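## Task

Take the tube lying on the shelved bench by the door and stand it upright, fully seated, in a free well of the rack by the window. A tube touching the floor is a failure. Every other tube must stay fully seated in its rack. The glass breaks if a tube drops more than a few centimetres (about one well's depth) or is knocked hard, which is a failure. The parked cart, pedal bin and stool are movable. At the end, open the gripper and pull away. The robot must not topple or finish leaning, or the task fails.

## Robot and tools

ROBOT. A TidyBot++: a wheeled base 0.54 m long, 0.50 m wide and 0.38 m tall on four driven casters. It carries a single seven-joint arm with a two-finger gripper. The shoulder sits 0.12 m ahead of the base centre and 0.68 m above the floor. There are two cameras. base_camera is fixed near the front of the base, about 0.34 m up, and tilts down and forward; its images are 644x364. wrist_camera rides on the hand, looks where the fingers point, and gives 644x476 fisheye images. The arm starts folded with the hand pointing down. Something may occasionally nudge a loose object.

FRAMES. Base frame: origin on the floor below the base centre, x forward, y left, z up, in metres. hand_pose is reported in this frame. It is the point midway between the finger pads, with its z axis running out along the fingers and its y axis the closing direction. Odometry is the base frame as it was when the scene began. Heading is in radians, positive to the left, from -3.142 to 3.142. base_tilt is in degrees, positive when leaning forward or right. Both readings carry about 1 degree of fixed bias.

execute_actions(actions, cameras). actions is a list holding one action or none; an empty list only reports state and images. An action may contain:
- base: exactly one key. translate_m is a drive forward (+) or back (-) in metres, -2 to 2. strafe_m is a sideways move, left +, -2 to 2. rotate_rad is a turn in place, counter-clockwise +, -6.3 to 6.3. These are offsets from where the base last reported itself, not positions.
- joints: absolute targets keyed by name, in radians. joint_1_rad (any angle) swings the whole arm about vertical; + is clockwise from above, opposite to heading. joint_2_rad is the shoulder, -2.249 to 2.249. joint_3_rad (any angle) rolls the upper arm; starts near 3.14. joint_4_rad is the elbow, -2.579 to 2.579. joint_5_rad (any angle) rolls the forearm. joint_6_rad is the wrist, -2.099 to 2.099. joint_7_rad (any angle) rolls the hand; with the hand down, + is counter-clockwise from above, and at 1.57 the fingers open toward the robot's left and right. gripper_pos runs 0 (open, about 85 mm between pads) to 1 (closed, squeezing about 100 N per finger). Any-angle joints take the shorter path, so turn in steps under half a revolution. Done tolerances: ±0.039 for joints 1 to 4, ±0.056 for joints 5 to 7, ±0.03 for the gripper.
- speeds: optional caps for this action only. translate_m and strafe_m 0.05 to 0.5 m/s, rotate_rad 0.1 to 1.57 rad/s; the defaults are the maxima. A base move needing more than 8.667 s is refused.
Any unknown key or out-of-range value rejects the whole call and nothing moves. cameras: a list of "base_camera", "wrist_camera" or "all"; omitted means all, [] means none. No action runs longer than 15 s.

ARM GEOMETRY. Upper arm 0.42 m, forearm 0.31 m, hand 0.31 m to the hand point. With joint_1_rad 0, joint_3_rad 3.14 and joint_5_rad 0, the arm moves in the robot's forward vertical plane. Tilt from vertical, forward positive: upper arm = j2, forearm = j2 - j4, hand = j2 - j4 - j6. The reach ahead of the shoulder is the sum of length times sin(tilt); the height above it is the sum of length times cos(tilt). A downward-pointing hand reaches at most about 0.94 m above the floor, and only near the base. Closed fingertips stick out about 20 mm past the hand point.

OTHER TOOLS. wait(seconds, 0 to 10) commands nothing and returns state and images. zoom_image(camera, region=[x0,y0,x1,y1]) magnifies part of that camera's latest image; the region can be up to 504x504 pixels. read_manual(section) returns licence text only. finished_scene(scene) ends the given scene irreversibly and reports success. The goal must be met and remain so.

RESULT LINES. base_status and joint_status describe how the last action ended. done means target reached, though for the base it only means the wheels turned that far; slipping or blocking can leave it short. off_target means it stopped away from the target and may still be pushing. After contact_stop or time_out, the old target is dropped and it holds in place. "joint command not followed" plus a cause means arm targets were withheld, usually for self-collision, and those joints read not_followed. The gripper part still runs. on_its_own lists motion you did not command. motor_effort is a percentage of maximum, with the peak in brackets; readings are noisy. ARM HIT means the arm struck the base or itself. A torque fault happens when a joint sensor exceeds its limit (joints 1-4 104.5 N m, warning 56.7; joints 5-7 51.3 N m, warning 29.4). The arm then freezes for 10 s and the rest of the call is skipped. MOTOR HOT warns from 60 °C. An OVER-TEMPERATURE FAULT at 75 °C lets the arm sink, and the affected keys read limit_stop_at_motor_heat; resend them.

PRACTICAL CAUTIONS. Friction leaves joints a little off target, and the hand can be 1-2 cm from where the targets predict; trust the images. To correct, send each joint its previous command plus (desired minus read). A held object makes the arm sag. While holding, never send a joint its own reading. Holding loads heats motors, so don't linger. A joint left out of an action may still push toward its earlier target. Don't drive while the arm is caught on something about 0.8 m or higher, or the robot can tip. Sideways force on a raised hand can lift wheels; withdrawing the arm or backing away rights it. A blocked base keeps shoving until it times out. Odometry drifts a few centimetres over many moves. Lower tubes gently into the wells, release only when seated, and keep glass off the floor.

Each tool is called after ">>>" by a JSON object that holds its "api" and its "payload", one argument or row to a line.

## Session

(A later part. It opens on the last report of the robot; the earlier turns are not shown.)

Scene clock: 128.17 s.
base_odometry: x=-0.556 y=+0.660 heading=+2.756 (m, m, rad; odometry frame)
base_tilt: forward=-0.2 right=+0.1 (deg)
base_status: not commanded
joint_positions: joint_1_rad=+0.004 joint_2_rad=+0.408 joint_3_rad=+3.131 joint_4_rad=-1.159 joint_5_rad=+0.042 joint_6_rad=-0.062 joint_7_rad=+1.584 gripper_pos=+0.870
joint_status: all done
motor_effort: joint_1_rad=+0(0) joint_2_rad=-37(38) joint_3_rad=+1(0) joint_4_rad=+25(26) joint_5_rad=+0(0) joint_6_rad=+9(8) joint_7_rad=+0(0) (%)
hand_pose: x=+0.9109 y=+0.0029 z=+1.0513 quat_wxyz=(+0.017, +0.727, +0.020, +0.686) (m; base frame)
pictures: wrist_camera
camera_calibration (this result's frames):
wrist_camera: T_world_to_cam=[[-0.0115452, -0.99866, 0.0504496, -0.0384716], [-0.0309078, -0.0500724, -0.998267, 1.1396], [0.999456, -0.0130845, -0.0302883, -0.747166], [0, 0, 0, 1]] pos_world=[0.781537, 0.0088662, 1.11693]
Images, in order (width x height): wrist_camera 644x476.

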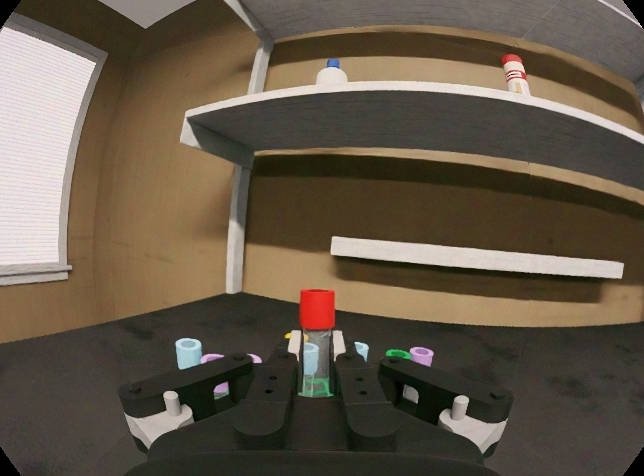

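>>> {"api": "execute_actions", "payload": {
  "actions": [
    {"base":{"strafe_m":-0.012},"joints":{"joint_2_rad":0.37,"joint_6_rad":-0.05},"speeds":{"strafe_m":0.05}}
  ],
  "cameras": []
}}

>>> {"api": "execute_actions", "payload": {
  "actions": [
    {"base":{"translate_m":0.07},"speeds":{"translate_m":0.05}}
  ],
  "cameras": ["wrist_camera"]
}}

>>> {"api": "zoom_image", "payload": {
  "camera": "wrist_camera",
  "region": [100,270,540,476]
}}

Scene clock: 134.47 s.
base_odometry: x=-0.552 y=+0.671 heading=+2.756 (m, m, rad; odometry frame)
base_tilt: forward=-0.2 right=+0.1 (deg)
base_status: done
joint_positions: joint_1_rad=+0.004 joint_2_rad=+0.375 joint_3_rad=+3.131 joint_4_rad=-1.160 joint_5_rad=+0.042 joint_6_rad=-0.062 joint_7_rad=+1.584 gripper_pos=+0.870
joint_status: all done
motor_effort: joint_1_rad=+0(4) joint_2_rad=-35(39) joint_3_rad=+0(2) joint_4_rad=+24(26) joint_5_rad=+0(0) joint_6_rad=+9(9) joint_7_rad=+0(0) (%)
hand_pose: x=+0.8984 y=+0.0034 z=+1.0763 quat_wxyz=(+0.017, +0.716, +0.020, +0.697) (m; base frame)
pictures: none
No camera images: the call's "cameras" was empty. Leave "cameras" out to get every camera's image.

Scene clock: 136.33 s.
base_odometry: x=-0.617 y=+0.698 heading=+2.756 (m, m, rad; odometry frame)
base_tilt: forward=-0.2 right=+0.1 (deg)
base_status: done
joint_positions: joint_1_rad=+0.004 joint_2_rad=+0.374 joint_3_rad=+3.131 joint_4_rad=-1.160 joint_5_rad=+0.042 joint_6_rad=-0.062 joint_7_rad=+1.584 gripper_pos=+0.870
joint_status: not commanded
motor_effort: joint_1_rad=-1(3) joint_2_rad=-35(39) joint_3_rad=+0(2) joint_4_rad=+25(25) joint_5_rad=+0(1) joint_6_rad=+8(9) joint_7_rad=+0(1) (%)
hand_pose: x=+0.8978 y=+0.0035 z=+1.0772 quat_wxyz=(+0.017, +0.716, +0.020, +0.698) (m; base frame)
pictures: wrist_camera
camera_calibration (this result's frames):
wrist_camera: T_world_to_cam=[[-0.0125062, -0.99866, 0.0502091, -0.0382154], [0.00183387, -0.0502358, -0.998736, 1.13624], [0.99992, -0.0123983, 0.00245967, -0.768989], [0, 0, 0, 1]] pos_world=[0.766366, 0.00938171, 1.13862]
Images, in order (width x height): wrist_camera 644x476.

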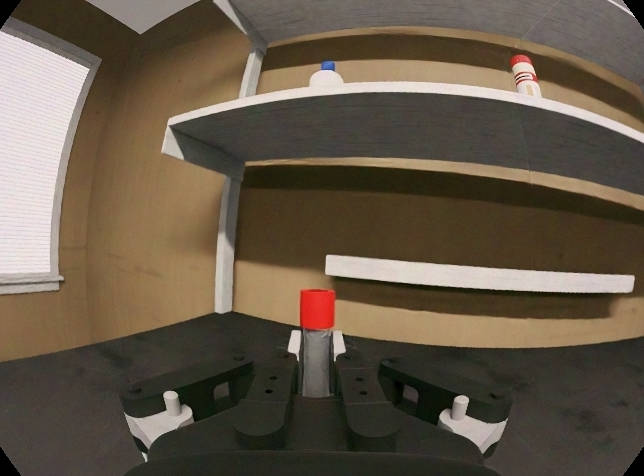

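Region (100, 270, 540, 476) of wrist_camera's 644x476 image, scaled by 1.145; it fills the top 236 rows of this view, and the rest is white.

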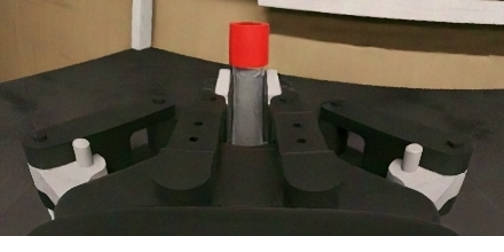

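>>> {"api": "execute_actions", "payload": {
  "actions": [
    {"joints":{"joint_2_rad":0.41,"joint_6_rad":-0.02}}
  ],
  "cameras": ["wrist_camera"]
}}

>>> {"api": "zoom_image", "payload": {
  "camera": "wrist_camera",
  "region": [100,270,540,476]
}}

Scene clock: 139.93 s.
base_odometry: x=-0.617 y=+0.698 heading=+2.756 (m, m, rad; odometry frame)
base_tilt: forward=-0.2 right=+0.0 (deg)
base_status: not commanded
joint_positions: joint_1_rad=+0.004 joint_2_rad=+0.407 joint_3_rad=+3.131 joint_4_rad=-1.162 joint_5_rad=+0.042 joint_6_rad=-0.062 joint_7_rad=+1.584 gripper_pos=+0.870
joint_status: all done
motor_effort: joint_1_rad=-1(0) joint_2_rad=-37(38) joint_3_rad=+0(0) joint_4_rad=+25(25) joint_5_rad=+0(0) joint_6_rad=+8(9) joint_7_rad=+0(0) (%)
hand_pose: x=+0.9106 y=+0.0035 z=+1.0504 quat_wxyz=(+0.016, +0.728, +0.020, +0.686) (m; base frame)
pictures: wrist_camera
camera_calibration (this result's frames):
wrist_camera: T_world_to_cam=[[-0.010769, -0.998667, 0.0504866, -0.0386256], [-0.0323003, -0.0501158, -0.998221, 1.13999], [0.99942, -0.0123806, -0.0317175, -0.745293], [0, 0, 0, 1]] pos_world=[0.781267, 0.00933018, 1.11627]
Images, in order (width x height): wrist_camera 644x476.

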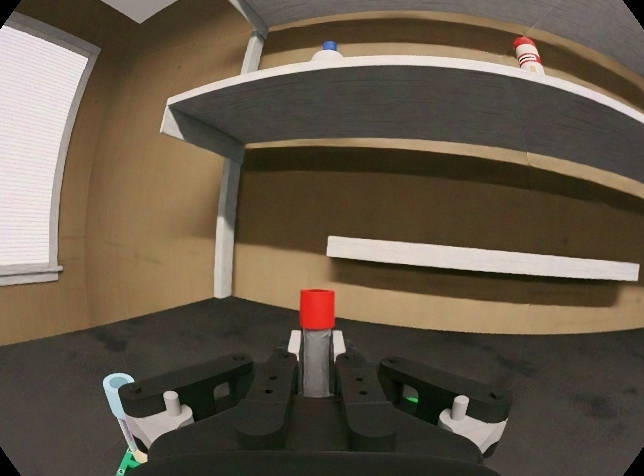

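Region (100, 270, 540, 476) of wrist_camera's 644x476 image, scaled by 1.145; it fills the top 236 rows of this view, and the rest is white.

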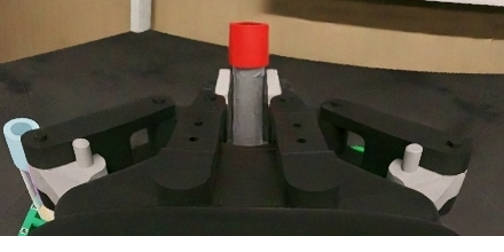

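>>> {"api": "execute_actions", "payload": {
  "actions": [
    {"joints":{"joint_2_rad":0.36}}
  ],
  "cameras": []
}}

>>> {"api": "execute_actions", "payload": {
  "actions": [
    {"base":{"translate_m":-0.05},"speeds":{"translate_m":0.05}}
  ],
  "cameras": []
}}

>>> {"api": "execute_actions", "payload": {
  "actions": [
    {"joints":{"joint_2_rad":0.41}}
  ],
  "cameras": ["wrist_camera"]
}}

>>> {"api": "zoom_image", "payload": {
  "camera": "wrist_camera",
  "region": [100,270,540,476]
}}

Scene clock: 146.40 s.
base_odometry: x=-0.617 y=+0.698 heading=+2.756 (m, m, rad; odometry frame)
base_tilt: forward=-0.2 right=+0.1 (deg)
base_status: not commanded
joint_positions: joint_1_rad=+0.004 joint_2_rad=+0.363 joint_3_rad=+3.131 joint_4_rad=-1.162 joint_5_rad=+0.042 joint_6_rad=-0.060 joint_7_rad=+1.584 gripper_pos=+0.870
joint_status: all done
motor_effort: joint_1_rad=-1(0) joint_2_rad=-35(39) joint_3_rad=+0(0) joint_4_rad=+25(25) joint_5_rad=+1(0) joint_6_rad=+9(9) joint_7_rad=+0(0) (%)
hand_pose: x=+0.8935 y=+0.0035 z=+1.0851 quat_wxyz=(+0.017, +0.712, +0.020, +0.702) (m; base frame)
pictures: none
No camera images: the call's "cameras" was empty. Leave "cameras" out to get every camera's image.

Scene clock: 147.87 s.
base_odometry: x=-0.570 y=+0.679 heading=+2.756 (m, m, rad; odometry frame)
base_tilt: forward=-0.1 right=+0.1 (deg)
base_status: done
joint_positions: joint_1_rad=+0.004 joint_2_rad=+0.362 joint_3_rad=+3.131 joint_4_rad=-1.162 joint_5_rad=+0.042 joint_6_rad=-0.060 joint_7_rad=+1.584 gripper_pos=+0.870
joint_status: not commanded
motor_effort: joint_1_rad=+0(2) joint_2_rad=-36(39) joint_3_rad=+0(1) joint_4_rad=+25(25) joint_5_rad=+0(0) joint_6_rad=+8(9) joint_7_rad=+0(1) (%)
hand_pose: x=+0.8932 y=+0.0035 z=+1.0859 quat_wxyz=(+0.017, +0.712, +0.019, +0.702) (m; base frame)
pictures: none
No camera images: the call's "cameras" was empty. Leave "cameras" out to get every camera's image.

Scene clock: 148.77 s.
base_odometry: x=-0.570 y=+0.679 heading=+2.756 (m, m, rad; odometry frame)
base_tilt: forward=-0.2 right=+0.0 (deg)
base_status: not commanded
joint_positions: joint_1_rad=+0.004 joint_2_rad=+0.410 joint_3_rad=+3.131 joint_4_rad=-1.163 joint_5_rad=+0.042 joint_6_rad=-0.060 joint_7_rad=+1.584 gripper_pos=+0.870
joint_status: all done
motor_effort: joint_1_rad=+0(0) joint_2_rad=-37(39) joint_3_rad=+0(0) joint_4_rad=+25(26) joint_5_rad=+0(0) joint_6_rad=+8(9) joint_7_rad=+0(0) (%)
hand_pose: x=+0.9116 y=+0.0035 z=+1.0479 quat_wxyz=(+0.016, +0.728, +0.020, +0.685) (m; base frame)
pictures: wrist_camera
camera_calibration (this result's frames):
wrist_camera: T_world_to_cam=[[-0.0105627, -0.998668, 0.0505005, -0.038661], [-0.0347026, -0.0501068, -0.998141, 1.13954], [0.999342, -0.0122956, -0.0341271, -0.743784], [0, 0, 0, 1]] pos_world=[0.782431, 0.00934413, 1.11399]
Images, in order (width x height): wrist_camera 644x476.

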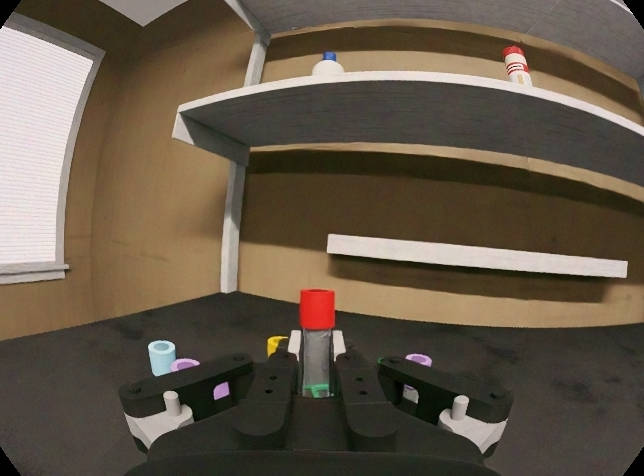

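Region (100, 270, 540, 476) of wrist_camera's 644x476 image, scaled by 1.145; it fills the top 236 rows of this view, and the rest is white.

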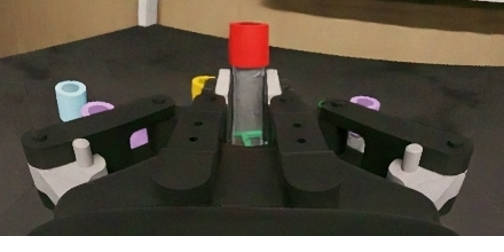

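>>> {"api": "execute_actions", "payload": {
  "actions": [
    {"joints":{"joint_2_rad":0.425,"joint_4_rad":-1.23,"joint_6_rad":0.05}}
  ],
  "cameras": ["wrist_camera"]
}}

>>> {"api": "zoom_image", "payload": {
  "camera": "wrist_camera",
  "region": [100,270,540,476]
}}

Scene clock: 151.93 s.
base_odometry: x=-0.570 y=+0.679 heading=+2.756 (m, m, rad; odometry frame)
base_tilt: forward=-0.2 right=+0.1 (deg)
base_status: not commanded
joint_positions: joint_1_rad=+0.004 joint_2_rad=+0.410 joint_3_rad=+3.131 joint_4_rad=-1.206 joint_5_rad=+0.042 joint_6_rad=+0.018 joint_7_rad=+1.584 gripper_pos=+0.870
joint_status: all done
motor_effort: joint_1_rad=+0(1) joint_2_rad=-35(37) joint_3_rad=+0(1) joint_4_rad=+23(24) joint_5_rad=+0(0) joint_6_rad=+7(9) joint_7_rad=+1(1) (%)
hand_pose: x=+0.9117 y=+0.0045 z=+1.0451 quat_wxyz=(+0.016, +0.716, +0.021, +0.697) (m; base frame)
pictures: wrist_camera
camera_calibration (this result's frames):
wrist_camera: T_world_to_cam=[[-0.00919198, -0.998712, 0.0498944, -0.0381161], [-0.000209051, -0.0498946, -0.998754, 1.10602], [0.999958, -0.00919097, 0.000249848, -0.780509], [0, 0, 0, 1]] pos_world=[0.780357, 0.00994381, 1.10674]
Images, in order (width x height): wrist_camera 644x476.

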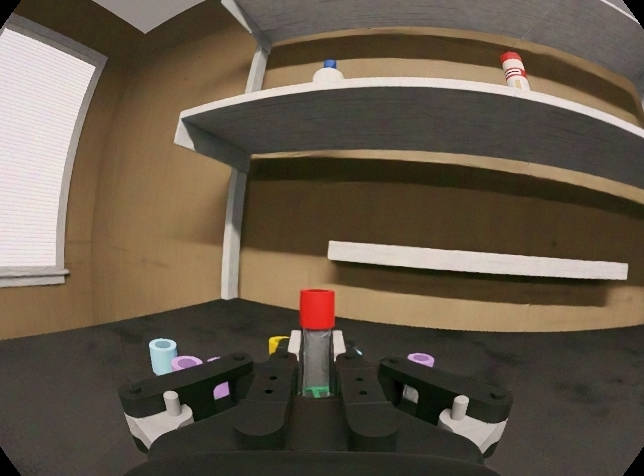

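Region (100, 270, 540, 476) of wrist_camera's 644x476 image, scaled by 1.145; it fills the top 236 rows of this view, and the rest is white.

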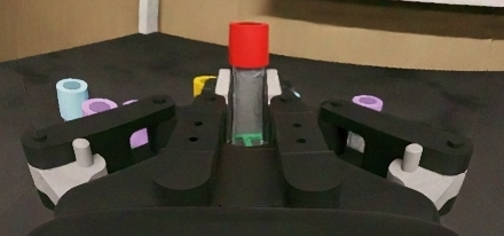

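>>> {"api": "execute_actions", "payload": {
  "actions": [
    {"joints":{"joint_2_rad":0.39}}
  ]
}}

Scene clock: 160.80 s.
base_odometry: x=-0.570 y=+0.679 heading=+2.756 (m, m, rad; odometry frame)
base_tilt: forward=-0.2 right=+0.1 (deg)
base_status: not commanded
joint_positions: joint_1_rad=+0.004 joint_2_rad=+0.400 joint_3_rad=+3.131 joint_4_rad=-1.215 joint_5_rad=+0.042 joint_6_rad=+0.018 joint_7_rad=+1.584 gripper_pos=+0.870
joint_status: all done
motor_effort: joint_1_rad=+0(0) joint_2_rad=-36(38) joint_3_rad=+1(0) joint_4_rad=+25(25) joint_5_rad=+0(0) joint_6_rad=+8(9) joint_7_rad=+0(0) (%)
hand_pose: x=+0.9079 y=+0.0045 z=+1.0476 quat_wxyz=(+0.016, +0.716, +0.021, +0.698) (m; base frame)
pictures: base_camera, wrist_camera
camera_calibration (this result's frames):
wrist_camera: T_world_to_cam=[[-0.00922695, -0.998708, 0.0499665, -0.0382865], [0.00116987, -0.0499794, -0.99875, 1.10727], [0.999957, -0.00915696, 0.00162952, -0.778137], [0, 0, 0, 1]] pos_world=[0.776455, 0.00997836, 1.10907]
Images, in order (width x height): base_camera 644x364, wrist_camera 644x476.

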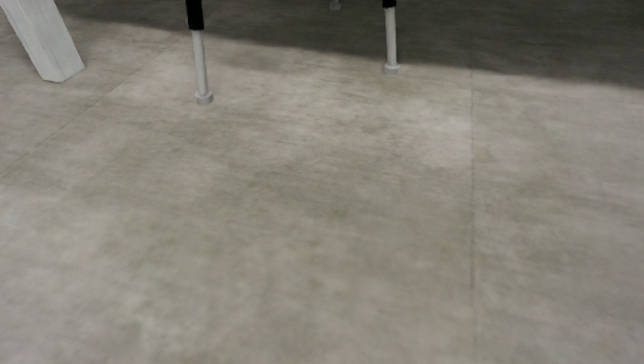

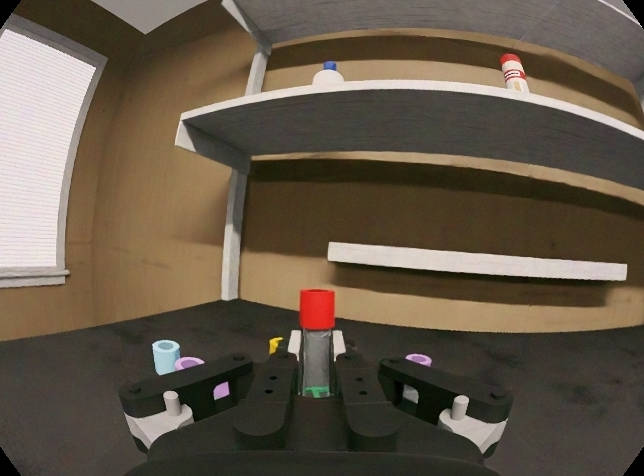

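>>> {"api": "execute_actions", "payload": {
  "actions": [
    {"base":{"translate_m":-0.01},"speeds":{"translate_m":0.05},"joints":{"joint_2_rad":0.37}}
  ],
  "cameras": []
}}

>>> {"api": "execute_actions", "payload": {
  "actions": [
    {"joints":{"joint_2_rad":0.43,"joint_4_rad":-1.28,"joint_6_rad":0.11}}
  ],
  "cameras": ["wrist_camera"]
}}

Scene clock: 163.87 s.
base_odometry: x=-0.561 y=+0.675 heading=+2.756 (m, m, rad; odometry frame)
base_tilt: forward=-0.2 right=+0.0 (deg)
base_status: done
joint_positions: joint_1_rad=+0.004 joint_2_rad=+0.375 joint_3_rad=+3.131 joint_4_rad=-1.218 joint_5_rad=+0.042 joint_6_rad=+0.018 joint_7_rad=+1.584 gripper_pos=+0.870
joint_status: all done
motor_effort: joint_1_rad=-1(3) joint_2_rad=-36(41) joint_3_rad=+0(0) joint_4_rad=+25(26) joint_5_rad=+0(0) joint_6_rad=+8(9) joint_7_rad=+0(0) (%)
hand_pose: x=+0.8984 y=+0.0046 z=+1.0652 quat_wxyz=(+0.016, +0.708, +0.021, +0.705) (m; base frame)
pictures: none
No camera images: the call's "cameras" was empty. Leave "cameras" out to get every camera's image.

Scene clock: 164.80 s.
base_odometry: x=-0.561 y=+0.675 heading=+2.756 (m, m, rad; odometry frame)
base_tilt: forward=-0.2 right=+0.1 (deg)
base_status: not commanded
joint_positions: joint_1_rad=+0.004 joint_2_rad=+0.430 joint_3_rad=+3.131 joint_4_rad=-1.269 joint_5_rad=+0.042 joint_6_rad=+0.070 joint_7_rad=+1.584 gripper_pos=+0.870
joint_status: all done
motor_effort: joint_1_rad=+0(0) joint_2_rad=-38(39) joint_3_rad=+0(0) joint_4_rad=+25(26) joint_5_rad=+0(0) joint_6_rad=+8(10) joint_7_rad=-1(0) (%)
hand_pose: x=+0.9169 y=+0.0052 z=+1.0058 quat_wxyz=(+0.014, +0.727, +0.022, +0.686) (m; base frame)
pictures: wrist_camera
camera_calibration (this result's frames):
wrist_camera: T_world_to_cam=[[-0.00542189, -0.998739, 0.0499191, -0.0388581], [-0.0314191, -0.0497251, -0.998269, 1.09496], [0.999492, -0.00698092, -0.0311099, -0.753698], [0, 0, 0, 1]] pos_world=[0.787507, 0.0103765, 1.07156]
Images, in order (width x height): wrist_camera 644x476.

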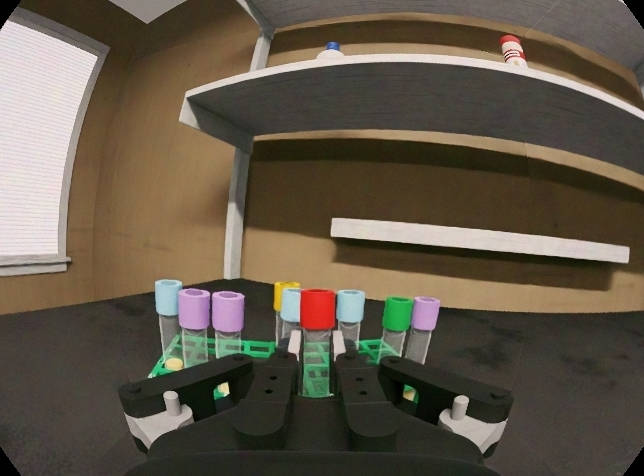

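>>> {"api": "execute_actions", "payload": {
  "actions": [
    {"joints":{"joint_2_rad":0.435,"joint_4_rad":-1.315,"joint_6_rad":0.13}}
  ]
}}

Scene clock: 167.77 s.
base_odometry: x=-0.561 y=+0.675 heading=+2.756 (m, m, rad; odometry frame)
base_tilt: forward=-0.2 right=+0.1 (deg)
base_status: not commanded
joint_positions: joint_1_rad=+0.004 joint_2_rad=+0.432 joint_3_rad=+3.131 joint_4_rad=-1.303 joint_5_rad=+0.042 joint_6_rad=+0.088 joint_7_rad=+1.584 gripper_pos=+0.870
joint_status: all done
motor_effort: joint_1_rad=+0(2) joint_2_rad=-37(38) joint_3_rad=+0(0) joint_4_rad=+24(25) joint_5_rad=+0(0) joint_6_rad=+8(9) joint_7_rad=-1(1) (%)
hand_pose: x=+0.9154 y=+0.0055 z=+0.9893 quat_wxyz=(+0.014, +0.733, +0.022, +0.680) (m; base frame)
pictures: base_camera, wrist_camera
camera_calibration (this result's frames):
wrist_camera: T_world_to_cam=[[-0.00374207, -0.998744, 0.0499634, -0.0393276], [-0.0482978, -0.049725, -0.997594, 1.0932], [0.998826, -0.0061462, -0.0480511, -0.735411], [0, 0, 0, 1]] pos_world=[0.7872, 0.0105612, 1.0572]
Images, in order (width x height): base_camera 644x364, wrist_camera 644x476.

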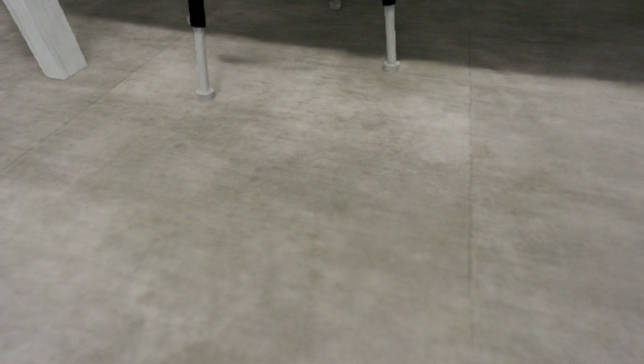

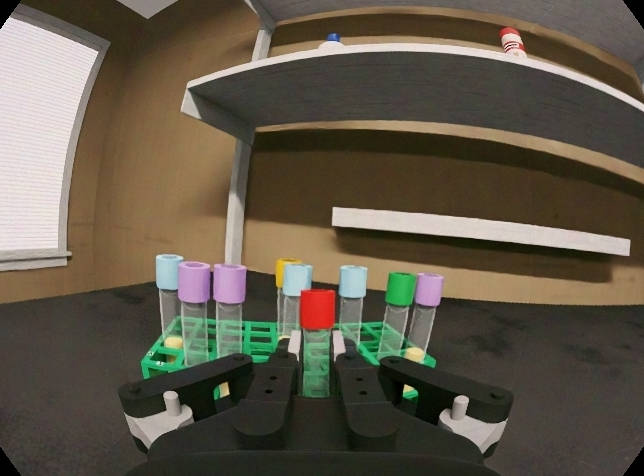

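>>> {"api": "zoom_image", "payload": {
  "camera": "wrist_camera",
  "region": [130,250,450,420]
}}

Region (130, 250, 450, 420) of wrist_camera's 644x476 image, scaled by 1.575; it fills the top 268 rows of this view, and the rest is white.

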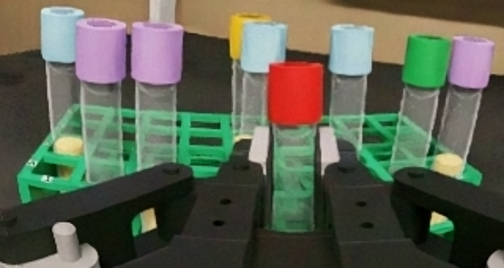

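>>> {"api": "execute_actions", "payload": {
  "actions": [
    {"base":{"translate_m":0.005},"speeds":{"translate_m":0.05}}
  ],
  "cameras": ["wrist_camera"]
}}

Scene clock: 174.17 s.
base_odometry: x=-0.566 y=+0.677 heading=+2.756 (m, m, rad; odometry frame)
base_tilt: forward=-0.2 right=+0.1 (deg)
base_status: done
joint_positions: joint_1_rad=+0.004 joint_2_rad=+0.433 joint_3_rad=+3.131 joint_4_rad=-1.303 joint_5_rad=+0.042 joint_6_rad=+0.089 joint_7_rad=+1.584 gripper_pos=+0.870
joint_status: not commanded
motor_effort: joint_1_rad=+0(3) joint_2_rad=-37(40) joint_3_rad=+0(1) joint_4_rad=+24(24) joint_5_rad=+0(0) joint_6_rad=+9(9) joint_7_rad=+0(0) (%)
hand_pose: x=+0.9159 y=+0.0057 z=+0.9885 quat_wxyz=(+0.014, +0.733, +0.022, +0.680) (m; base frame)
pictures: wrist_camera
camera_calibration (this result's frames):
wrist_camera: T_world_to_cam=[[-0.00350632, -0.998746, 0.0499443, -0.0393299], [-0.0484648, -0.0497162, -0.997587, 1.09265], [0.998819, -0.0059184, -0.0482297, -0.735676], [0, 0, 0, 1]] pos_world=[0.787624, 0.0106878, 1.0565]
Images, in order (width x height): wrist_camera 644x476.

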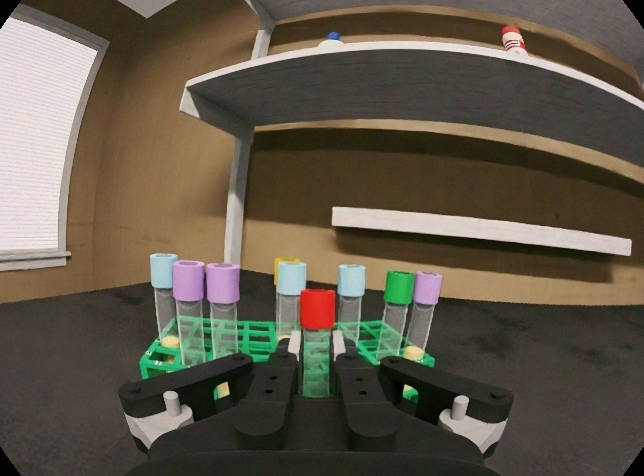

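>>> {"api": "execute_actions", "payload": {
  "actions": [
    {"base":{"translate_m":0.006},"speeds":{"translate_m":0.05}}
  ],
  "cameras": ["wrist_camera"]
}}

Scene clock: 178.80 s.
base_odometry: x=-0.571 y=+0.679 heading=+2.755 (m, m, rad; odometry frame)
base_tilt: forward=-0.2 right=+0.0 (deg)
base_status: done
joint_positions: joint_1_rad=+0.004 joint_2_rad=+0.434 joint_3_rad=+3.131 joint_4_rad=-1.303 joint_5_rad=+0.042 joint_6_rad=+0.091 joint_7_rad=+1.584 gripper_pos=+0.870
joint_status: not commanded
motor_effort: joint_1_rad=-1(3) joint_2_rad=-37(40) joint_3_rad=+0(2) joint_4_rad=+24(25) joint_5_rad=-1(0) joint_6_rad=+8(8) joint_7_rad=+0(0) (%)
hand_pose: x=+0.9161 y=+0.0057 z=+0.9885 quat_wxyz=(+0.014, +0.733, +0.022, +0.680) (m; base frame)
pictures: wrist_camera
camera_calibration (this result's frames):
wrist_camera: T_world_to_cam=[[-0.00348687, -0.998747, 0.0499152, -0.039292], [-0.0474163, -0.0496943, -0.997638, 1.0917], [0.998869, -0.00584543, -0.0471837, -0.737019], [0, 0, 0, 1]] pos_world=[0.787813, 0.0107003, 1.05631]
Images, in order (width x height): wrist_camera 644x476.

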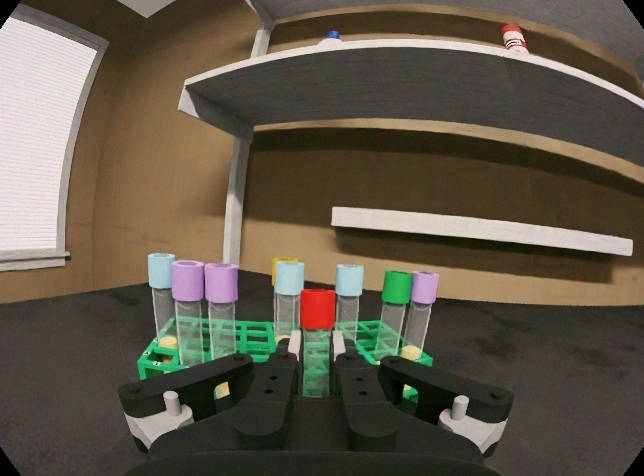

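>>> {"api": "execute_actions", "payload": {
  "actions": [
    {"joints":{"joint_2_rad":0.37,"joint_4_rad":-1.23,"joint_6_rad":0.03}}
  ],
  "cameras": []
}}

>>> {"api": "execute_actions", "payload": {
  "actions": [
    {"base":{"translate_m":0.016},"speeds":{"translate_m":0.05}}
  ],
  "cameras": []
}}

>>> {"api": "execute_actions", "payload": {
  "actions": [
    {"joints":{"joint_2_rad":0.42,"joint_4_rad":-1.27,"joint_6_rad":0.10}}
  ],
  "cameras": ["wrist_camera"]
}}

Scene clock: 184.83 s.
base_odometry: x=-0.571 y=+0.679 heading=+2.755 (m, m, rad; odometry frame)
base_tilt: forward=-0.2 right=+0.0 (deg)
base_status: not commanded
joint_positions: joint_1_rad=+0.004 joint_2_rad=+0.367 joint_3_rad=+3.131 joint_4_rad=-1.239 joint_5_rad=+0.042 joint_6_rad=+0.071 joint_7_rad=+1.584 gripper_pos=+0.870
joint_status: all done
motor_effort: joint_1_rad=-1(0) joint_2_rad=-37(41) joint_3_rad=+0(0) joint_4_rad=+25(27) joint_5_rad=+0(0) joint_6_rad=+8(10) joint_7_rad=+0(0) (%)
hand_pose: x=+0.8953 y=+0.0054 z=+1.0742 quat_wxyz=(+0.015, +0.694, +0.021, +0.719) (m; base frame)
pictures: none
No camera images: the call's "cameras" was empty. Leave "cameras" out to get every camera's image.

Scene clock: 185.63 s.
base_odometry: x=-0.586 y=+0.686 heading=+2.755 (m, m, rad; odometry frame)
base_tilt: forward=-0.2 right=+0.0 (deg)
base_status: done
joint_positions: joint_1_rad=+0.004 joint_2_rad=+0.369 joint_3_rad=+3.131 joint_4_rad=-1.239 joint_5_rad=+0.042 joint_6_rad=+0.070 joint_7_rad=+1.584 gripper_pos=+0.870
joint_status: not commanded
motor_effort: joint_1_rad=+0(2) joint_2_rad=-35(38) joint_3_rad=+0(1) joint_4_rad=+24(25) joint_5_rad=+0(0) joint_6_rad=+8(8) joint_7_rad=-1(1) (%)
hand_pose: x=+0.8959 y=+0.0054 z=+1.0727 quat_wxyz=(+0.015, +0.695, +0.021, +0.718) (m; base frame)
pictures: none
No camera images: the call's "cameras" was empty. Leave "cameras" out to get every camera's image.

Scene clock: 186.57 s.
base_odometry: x=-0.586 y=+0.686 heading=+2.755 (m, m, rad; odometry frame)
base_tilt: forward=-0.2 right=+0.0 (deg)
base_status: not commanded
joint_positions: joint_1_rad=+0.004 joint_2_rad=+0.416 joint_3_rad=+3.131 joint_4_rad=-1.257 joint_5_rad=+0.042 joint_6_rad=+0.070 joint_7_rad=+1.584 gripper_pos=+0.870
joint_status: all done
motor_effort: joint_1_rad=+0(1) joint_2_rad=-37(39) joint_3_rad=+0(1) joint_4_rad=+24(26) joint_5_rad=+0(0) joint_6_rad=+8(9) joint_7_rad=+0(0) (%)
hand_pose: x=+0.9128 y=+0.0054 z=+1.0247 quat_wxyz=(+0.015, +0.718, +0.021, +0.696) (m; base frame)
pictures: wrist_camera
camera_calibration (this result's frames):
wrist_camera: T_world_to_cam=[[-0.00659599, -0.998741, 0.0497362, -0.0384211], [-0.00467448, -0.0497059, -0.998753, 1.08979], [0.999967, -0.00682025, -0.00434073, -0.77687], [0, 0, 0, 1]] pos_world=[0.781686, 0.0104979, 1.08697]
Images, in order (width x height): wrist_camera 644x476.

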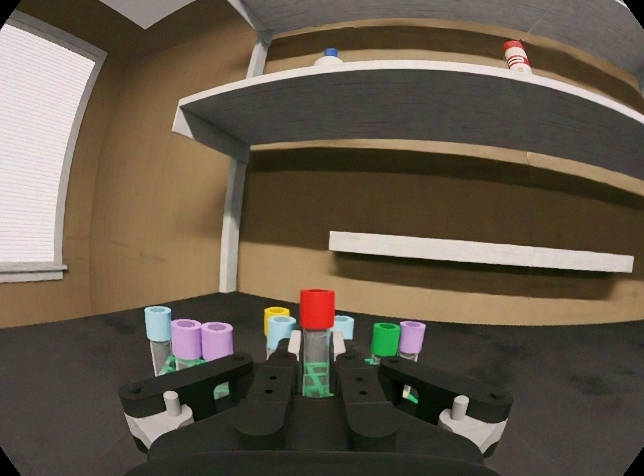

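Going freely; continue.

>>> {"api": "execute_actions", "payload": {
  "actions": [
    {"joints":{"joint_2_rad":0.43,"joint_4_rad":-1.31,"joint_6_rad":0.14}}
  ],
  "cameras": ["wrist_camera"]
}}

Scene clock: 188.30 s.
base_odometry: x=-0.586 y=+0.686 heading=+2.755 (m, m, rad; odometry frame)
base_tilt: forward=-0.2 right=+0.0 (deg)
base_status: not commanded
joint_positions: joint_1_rad=+0.004 joint_2_rad=+0.422 joint_3_rad=+3.131 joint_4_rad=-1.298 joint_5_rad=+0.042 joint_6_rad=+0.098 joint_7_rad=+1.584 gripper_pos=+0.870
joint_status: all done
motor_effort: joint_1_rad=+0(1) joint_2_rad=-37(38) joint_3_rad=+0(0) joint_4_rad=+24(25) joint_5_rad=+0(0) joint_6_rad=+9(8) joint_7_rad=+0(0) (%)
hand_pose: x=+0.9131 y=+0.0058 z=+1.0032 quat_wxyz=(+0.014, +0.724, +0.022, +0.689) (m; base frame)
pictures: wrist_camera
camera_calibration (this result's frames):
wrist_camera: T_world_to_cam=[[-0.00444239, -0.998752, 0.0497393, -0.0389014], [-0.0232519, -0.0496232, -0.998497, 1.08505], [0.99972, -0.00559225, -0.0230024, -0.758324], [0, 0, 0, 1]] pos_world=[0.783168, 0.01075, 1.06791]
Images, in order (width x height): wrist_camera 644x476.

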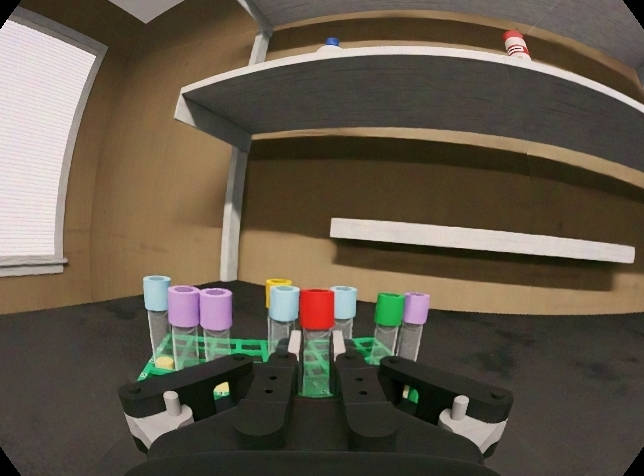

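>>> {"api": "execute_actions", "payload": {
  "actions": [
    {"joints":{"joint_2_rad":0.44}}
  ],
  "cameras": []
}}

>>> {"api": "execute_actions", "payload": {
  "actions": [
    {"joints":{"gripper_pos":0.72}}
  ],
  "cameras": ["wrist_camera"]
}}

Scene clock: 191.07 s.
base_odometry: x=-0.586 y=+0.686 heading=+2.755 (m, m, rad; odometry frame)
base_tilt: forward=-0.2 right=+0.0 (deg)
base_status: not commanded
joint_positions: joint_1_rad=+0.004 joint_2_rad=+0.426 joint_3_rad=+3.131 joint_4_rad=-1.298 joint_5_rad=+0.042 joint_6_rad=+0.100 joint_7_rad=+1.584 gripper_pos=+0.870
joint_status: all done
motor_effort: joint_1_rad=+0(0) joint_2_rad=-37(38) joint_3_rad=+0(0) joint_4_rad=+24(25) joint_5_rad=+0(0) joint_6_rad=+8(8) joint_7_rad=+1(0) (%)
hand_pose: x=+0.9141 y=+0.0058 z=+1.0010 quat_wxyz=(+0.014, +0.725, +0.022, +0.688) (m; base frame)
pictures: none
No camera images: the call's "cameras" was empty. Leave "cameras" out to get every camera's image.

Scene clock: 191.73 s.
base_odometry: x=-0.586 y=+0.686 heading=+2.755 (m, m, rad; odometry frame)
base_tilt: forward=-0.2 right=+0.1 (deg)
base_status: not commanded
joint_positions: joint_1_rad=+0.004 joint_2_rad=+0.427 joint_3_rad=+3.131 joint_4_rad=-1.298 joint_5_rad=+0.042 joint_6_rad=+0.100 joint_7_rad=+1.584 gripper_pos=+0.720
joint_status: all done
motor_effort: joint_1_rad=+0(0) joint_2_rad=-37(37) joint_3_rad=+0(0) joint_4_rad=+24(24) joint_5_rad=+0(0) joint_6_rad=+8(9) joint_7_rad=+0(0) (%)
hand_pose: x=+0.9146 y=+0.0058 z=+0.9997 quat_wxyz=(+0.014, +0.726, +0.022, +0.687) (m; base frame)
pictures: wrist_camera
camera_calibration (this result's frames):
wrist_camera: T_world_to_cam=[[-0.00421517, -0.998754, 0.0497261, -0.0389077], [-0.0270478, -0.0495945, -0.998403, 1.08495], [0.999625, -0.00555342, -0.0268051, -0.756076], [0, 0, 0, 1]] pos_world=[0.784974, 0.0107496, 1.06489]
Images, in order (width x height): wrist_camera 644x476.

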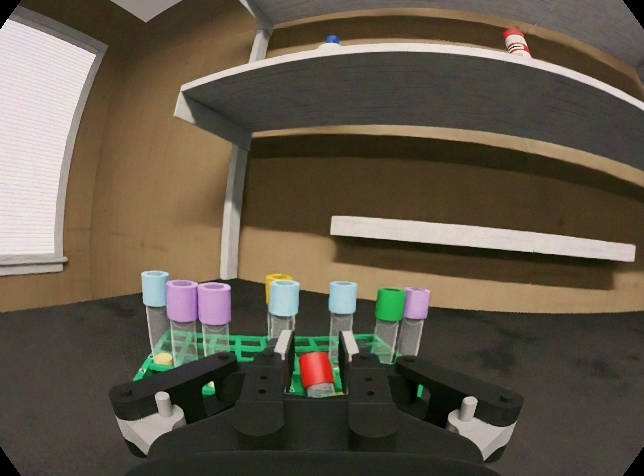

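>>> {"api": "execute_actions", "payload": {
  "actions": []
}}

Scene clock: 193.17 s.
base_odometry: x=-0.586 y=+0.686 heading=+2.755 (m, m, rad; odometry frame)
base_tilt: forward=-0.2 right=+0.1 (deg)
base_status: not commanded
joint_positions: joint_1_rad=+0.004 joint_2_rad=+0.427 joint_3_rad=+3.131 joint_4_rad=-1.298 joint_5_rad=+0.042 joint_6_rad=+0.100 joint_7_rad=+1.584 gripper_pos=+0.720
joint_status: all done
motor_effort: joint_1_rad=+0(0) joint_2_rad=-37(37) joint_3_rad=+0(0) joint_4_rad=+24(24) joint_5_rad=+0(0) joint_6_rad=+8(9) joint_7_rad=+0(0) (%)
hand_pose: x=+0.9146 y=+0.0058 z=+0.9997 quat_wxyz=(+0.014, +0.726, +0.022, +0.687) (m; base frame)
pictures: base_camera, wrist_camera
camera_calibration (this result's frames):
wrist_camera: T_world_to_cam=[[-0.00421516, -0.998754, 0.049726, -0.0389076], [-0.0270478, -0.0495944, -0.998403, 1.08495], [0.999625, -0.00555341, -0.0268051, -0.756076], [0, 0, 0, 1]] pos_world=[0.784974, 0.0107496, 1.06489]
Images, in order (width x height): base_camera 644x364, wrist_camera 644x476.

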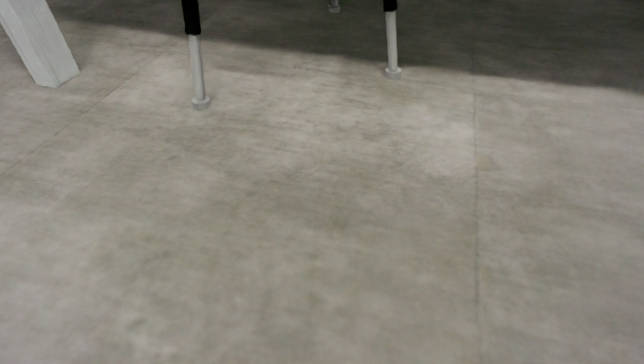

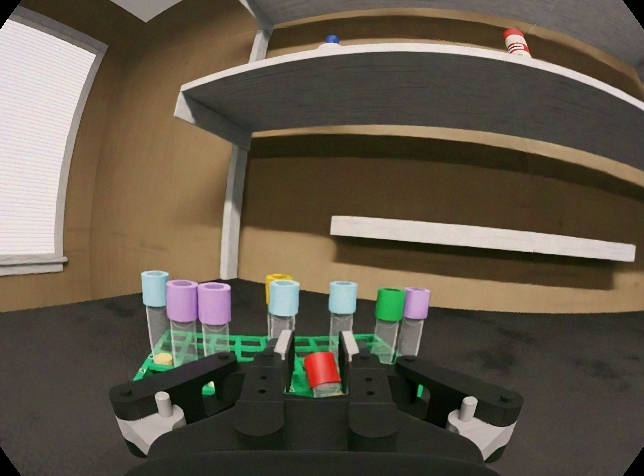

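>>> {"api": "execute_actions", "payload": {
  "actions": [
    {"joints":{"joint_2_rad":0.3,"joint_6_rad":-0.3}}
  ],
  "cameras": ["wrist_camera"]
}}

>>> {"api": "execute_actions", "payload": {
  "actions": [
    {"base":{"translate_m":-0.1},"speeds":{"translate_m":0.1},"joints":{"joint_2_rad":0.2,"joint_4_rad":-1.05,"joint_6_rad":-0.75,"gripper_pos":0}}
  ],
  "cameras": ["wrist_camera"]
}}

Scene clock: 197.77 s.
base_odometry: x=-0.586 y=+0.686 heading=+2.755 (m, m, rad; odometry frame)
base_tilt: forward=-0.1 right=+0.1 (deg)
base_status: not commanded
joint_positions: joint_1_rad=+0.004 joint_2_rad=+0.297 joint_3_rad=+3.131 joint_4_rad=-1.298 joint_5_rad=+0.042 joint_6_rad=-0.265 joint_7_rad=+1.584 gripper_pos=+0.720
joint_status: all done
motor_effort: joint_1_rad=+0(0) joint_2_rad=-33(39) joint_3_rad=+0(0) joint_4_rad=+24(25) joint_5_rad=+0(0) joint_6_rad=+8(8) joint_7_rad=+0(0) (%)
hand_pose: x=+0.8547 y=+0.0015 z=+0.9881 quat_wxyz=(+0.017, +0.801, +0.020, +0.598) (m; base frame)
pictures: wrist_camera
camera_calibration (this result's frames):
wrist_camera: T_world_to_cam=[[-0.00581848, -0.998476, 0.0548737, -0.0465723], [-0.258467, -0.0515083, -0.964646, 1.23597], [0.966002, -0.0197958, -0.257774, -0.439534], [0, 0, 0, 1]] pos_world=[0.743778, 0.00846055, 1.08153]
Images, in order (width x height): wrist_camera 644x476.

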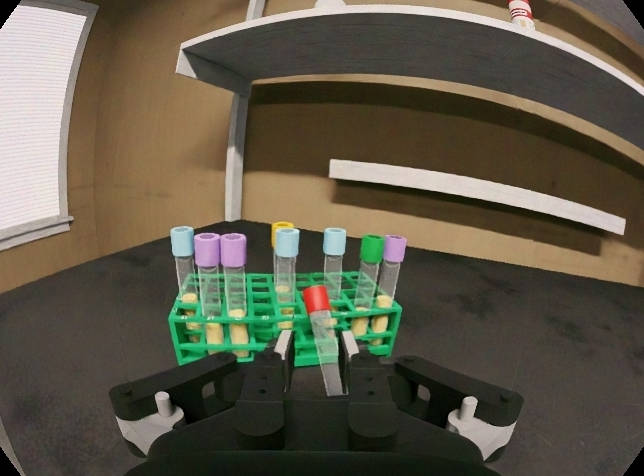

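Scene clock: 199.47 s.
base_odometry: x=-0.493 y=+0.648 heading=+2.755 (m, m, rad; odometry frame)
base_tilt: forward=-0.2 right=+0.1 (deg)
base_status: done
joint_positions: joint_1_rad=+0.004 joint_2_rad=+0.197 joint_3_rad=+3.131 joint_4_rad=-1.057 joint_5_rad=+0.042 joint_6_rad=-0.710 joint_7_rad=+1.584 gripper_pos=+0.000
joint_status: all done
motor_effort: joint_1_rad=-1(3) joint_2_rad=-28(36) joint_3_rad=+1(2) joint_4_rad=+23(26) joint_5_rad=+0(1) joint_6_rad=+8(9) joint_7_rad=+0(1) (%)
hand_pose: x=+0.7874 y=-0.0037 z=+1.0737 quat_wxyz=(+0.021, +0.831, +0.013, +0.556) (m; base frame)
pictures: wrist_camera
camera_calibration (this result's frames):
wrist_camera: T_world_to_cam=[[-0.0179266, -0.998324, 0.0550293, -0.047489], [-0.357549, -0.0449977, -0.93281, 1.34473], [0.933722, -0.0363978, -0.356143, -0.221536], [0, 0, 0, 1]] pos_world=[0.686808, 0.00503679, 1.17809]
Images, in order (width x height): wrist_camera 644x476.

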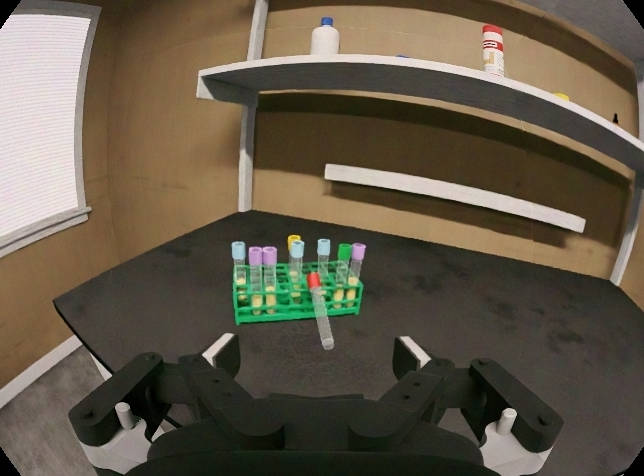

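>>> {"api": "execute_actions", "payload": {
  "actions": [
    {"base":{"translate_m":0.18},"speeds":{"translate_m":0.15},"joints":{"joint_2_rad":0.45,"joint_4_rad":-0.51,"joint_6_rad":-1.36}}
  ],
  "cameras": ["wrist_camera"]
}}

Scene clock: 212.70 s.
base_odometry: x=-0.660 y=+0.716 heading=+2.755 (m, m, rad; odometry frame)
base_tilt: forward=-0.1 right=+0.1 (deg)
base_status: done
joint_positions: joint_1_rad=+0.004 joint_2_rad=+0.452 joint_3_rad=+3.131 joint_4_rad=-0.526 joint_5_rad=+0.042 joint_6_rad=-1.319 joint_7_rad=+1.584 gripper_pos=+0.000
joint_status: all done
motor_effort: joint_1_rad=+0(2) joint_2_rad=-34(38) joint_3_rad=+0(1) joint_4_rad=+20(24) joint_5_rad=+1(1) joint_6_rad=+6(7) joint_7_rad=+0(0) (%)
hand_pose: x=+0.7960 y=-0.0091 z=+1.0300 quat_wxyz=(+0.020, +0.912, +0.004, +0.410) (m; base frame)
pictures: wrist_camera
camera_calibration (this result's frames):
wrist_camera: T_world_to_cam=[[-0.0228721, -0.998476, 0.05023, -0.0414408], [-0.643145, -0.023771, -0.765376, 1.36188], [0.765403, -0.0498109, -0.641621, 0.182551], [0, 0, 0, 1]] pos_world=[0.735213, 0.0000886757, 1.16156]
Images, in order (width x height): wrist_camera 644x476.

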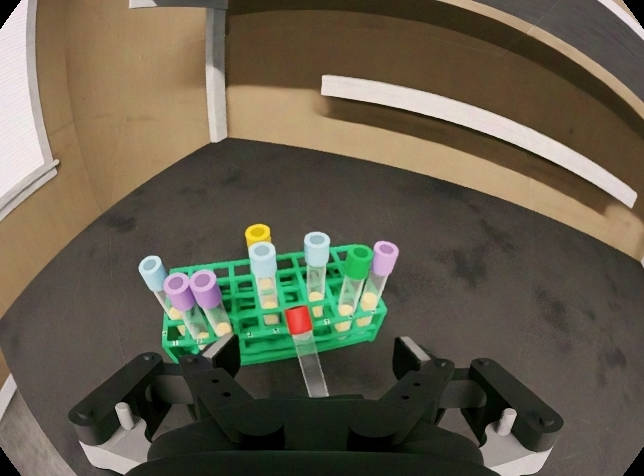

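>>> {"api": "execute_actions", "payload": {
  "actions": [
    {"base":{"translate_m":-0.07},"speeds":{"translate_m":0.1},"joints":{"joint_2_rad":0.5,"joint_7_rad":1.75}}
  ],
  "cameras": ["wrist_camera"]
}}

Scene clock: 217.87 s.
base_odometry: x=-0.595 y=+0.690 heading=+2.756 (m, m, rad; odometry frame)
base_tilt: forward=-0.1 right=+0.1 (deg)
base_status: done
joint_positions: joint_1_rad=+0.004 joint_2_rad=+0.495 joint_3_rad=+3.131 joint_4_rad=-0.523 joint_5_rad=+0.042 joint_6_rad=-1.321 joint_7_rad=+1.717 gripper_pos=+0.000
joint_status: all done
motor_effort: joint_1_rad=+0(2) joint_2_rad=-36(37) joint_3_rad=+0(0) joint_4_rad=+20(21) joint_5_rad=+1(1) joint_6_rad=+6(6) joint_7_rad=+0(0) (%)
hand_pose: x=+0.8102 y=-0.0091 z=+1.0010 quat_wxyz=(+0.046, +0.918, +0.066, +0.388) (m; base frame)
pictures: wrist_camera
camera_calibration (this result's frames):
wrist_camera: T_world_to_cam=[[0.0716632, -0.986666, 0.146131, -0.212203], [-0.67036, -0.156129, -0.725425, 1.32966], [0.738568, -0.0459742, -0.67261, 0.205874], [0, 0, 0, 1]] pos_world=[0.754509, 0.00769141, 1.13405]
Images, in order (width x height): wrist_camera 644x476.

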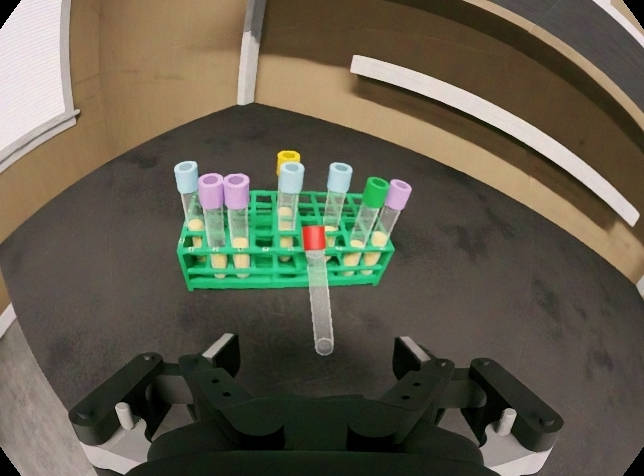

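>>> {"api": "execute_actions", "payload": {
  "actions": [
    {"base":{"translate_m":0.02},"speeds":{"translate_m":0.05},"joints":{"joint_2_rad":0.62,"joint_4_rad":-0.46,"joint_6_rad":-1.26}}
  ],
  "cameras": ["wrist_camera"]
}}

Scene clock: 222.50 s.
base_odometry: x=-0.614 y=+0.697 heading=+2.755 (m, m, rad; odometry frame)
base_tilt: forward=-0.2 right=+0.1 (deg)
base_status: done
joint_positions: joint_1_rad=+0.003 joint_2_rad=+0.625 joint_3_rad=+3.131 joint_4_rad=-0.474 joint_5_rad=+0.042 joint_6_rad=-1.301 joint_7_rad=+1.717 gripper_pos=+0.000
joint_status: all done
motor_effort: joint_1_rad=-1(3) joint_2_rad=-41(44) joint_3_rad=+1(1) joint_4_rad=+21(22) joint_5_rad=+0(1) joint_6_rad=+5(6) joint_7_rad=+1(1) (%)
hand_pose: x=+0.8553 y=-0.0091 z=+0.9367 quat_wxyz=(+0.044, +0.929, +0.067, +0.360) (m; base frame)
pictures: wrist_camera
camera_calibration (this result's frames):
wrist_camera: T_world_to_cam=[[0.0810115, -0.986675, 0.141101, -0.209313], [-0.713104, -0.156283, -0.683417, 1.3105], [0.696362, -0.0452547, -0.716262, 0.206316], [0, 0, 0, 1]] pos_world=[0.807807, 0.0076212, 1.07293]
Images, in order (width x height): wrist_camera 644x476.

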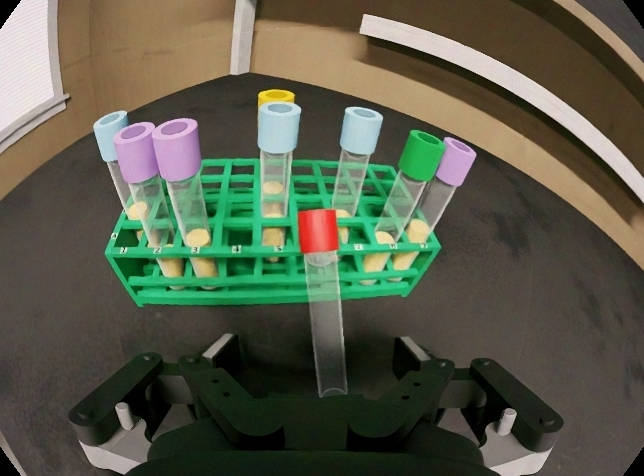

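>>> {"api": "execute_actions", "payload": {
  "actions": [
    {"base":{"translate_m":0.025},"speeds":{"translate_m":0.05},"joints":{"joint_2_rad":0.64,"gripper_pos":0.4}}
  ],
  "cameras": ["wrist_camera"]
}}

>>> {"api": "execute_actions", "payload": {
  "actions": [
    {"joints":{"gripper_pos":1}}
  ],
  "cameras": ["wrist_camera"]
}}

Scene clock: 227.00 s.
base_odometry: x=-0.637 y=+0.707 heading=+2.754 (m, m, rad; odometry frame)
base_tilt: forward=-0.2 right=+0.1 (deg)
base_status: done
joint_positions: joint_1_rad=+0.003 joint_2_rad=+0.632 joint_3_rad=+3.131 joint_4_rad=-0.472 joint_5_rad=+0.042 joint_6_rad=-1.296 joint_7_rad=+1.717 gripper_pos=+0.400
joint_status: all done
motor_effort: joint_1_rad=+1(2) joint_2_rad=-40(42) joint_3_rad=+0(1) joint_4_rad=+20(22) joint_5_rad=+0(1) joint_6_rad=+6(6) joint_7_rad=+0(0) (%)
hand_pose: x=+0.8584 y=-0.0091 z=+0.9339 quat_wxyz=(+0.044, +0.929, +0.067, +0.360) (m; base frame)
pictures: wrist_camera
camera_calibration (this result's frames):
wrist_camera: T_world_to_cam=[[0.0811038, -0.986659, 0.141162, -0.209281], [-0.712816, -0.15641, -0.683688, 1.31075], [0.696646, -0.045173, -0.715991, 0.201655], [0, 0, 0, 1]] pos_world=[0.810816, 0.00763459, 1.07007]
Images, in order (width x height): wrist_camera 644x476.

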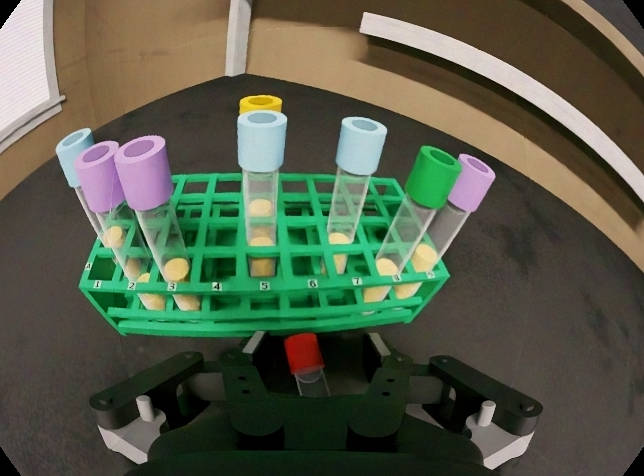

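Scene clock: 227.87 s.
base_odometry: x=-0.637 y=+0.707 heading=+2.754 (m, m, rad; odometry frame)
base_tilt: forward=-0.2 right=+0.1 (deg)
base_status: not commanded
joint_positions: joint_1_rad=+0.003 joint_2_rad=+0.632 joint_3_rad=+3.131 joint_4_rad=-0.469 joint_5_rad=+0.042 joint_6_rad=-1.296 joint_7_rad=+1.717 gripper_pos=+0.847
joint_status: gripper_pos off_target (ended at +0.847, target +1.000)
motor_effort: joint_1_rad=+0(0) joint_2_rad=-40(41) joint_3_rad=+0(0) joint_4_rad=+20(20) joint_5_rad=+0(1) joint_6_rad=+6(7) joint_7_rad=+0(0) (%)
hand_pose: x=+0.8588 y=-0.0091 z=+0.9348 quat_wxyz=(+0.044, +0.929, +0.067, +0.361) (m; base frame)
pictures: wrist_camera
camera_calibration (this result's frames):
wrist_camera: T_world_to_cam=[[0.0807768, -0.986661, 0.141335, -0.20933], [-0.711269, -0.156397, -0.6853, 1.31184], [0.698263, -0.0451707, -0.714415, 0.199193], [0, 0, 0, 1]] pos_world=[0.810891, 0.00762768, 1.0709]
Images, in order (width x height): wrist_camera 644x476.

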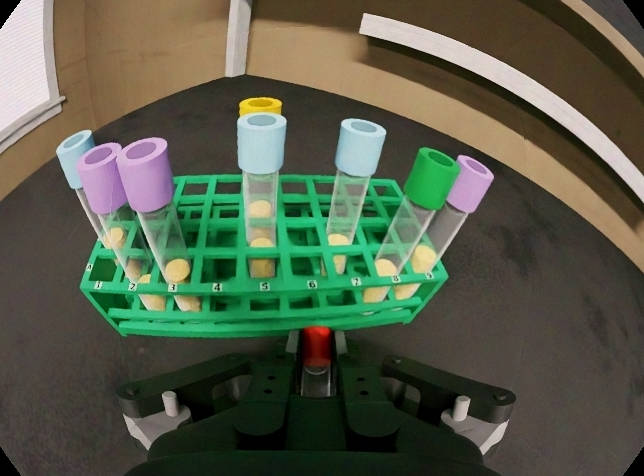

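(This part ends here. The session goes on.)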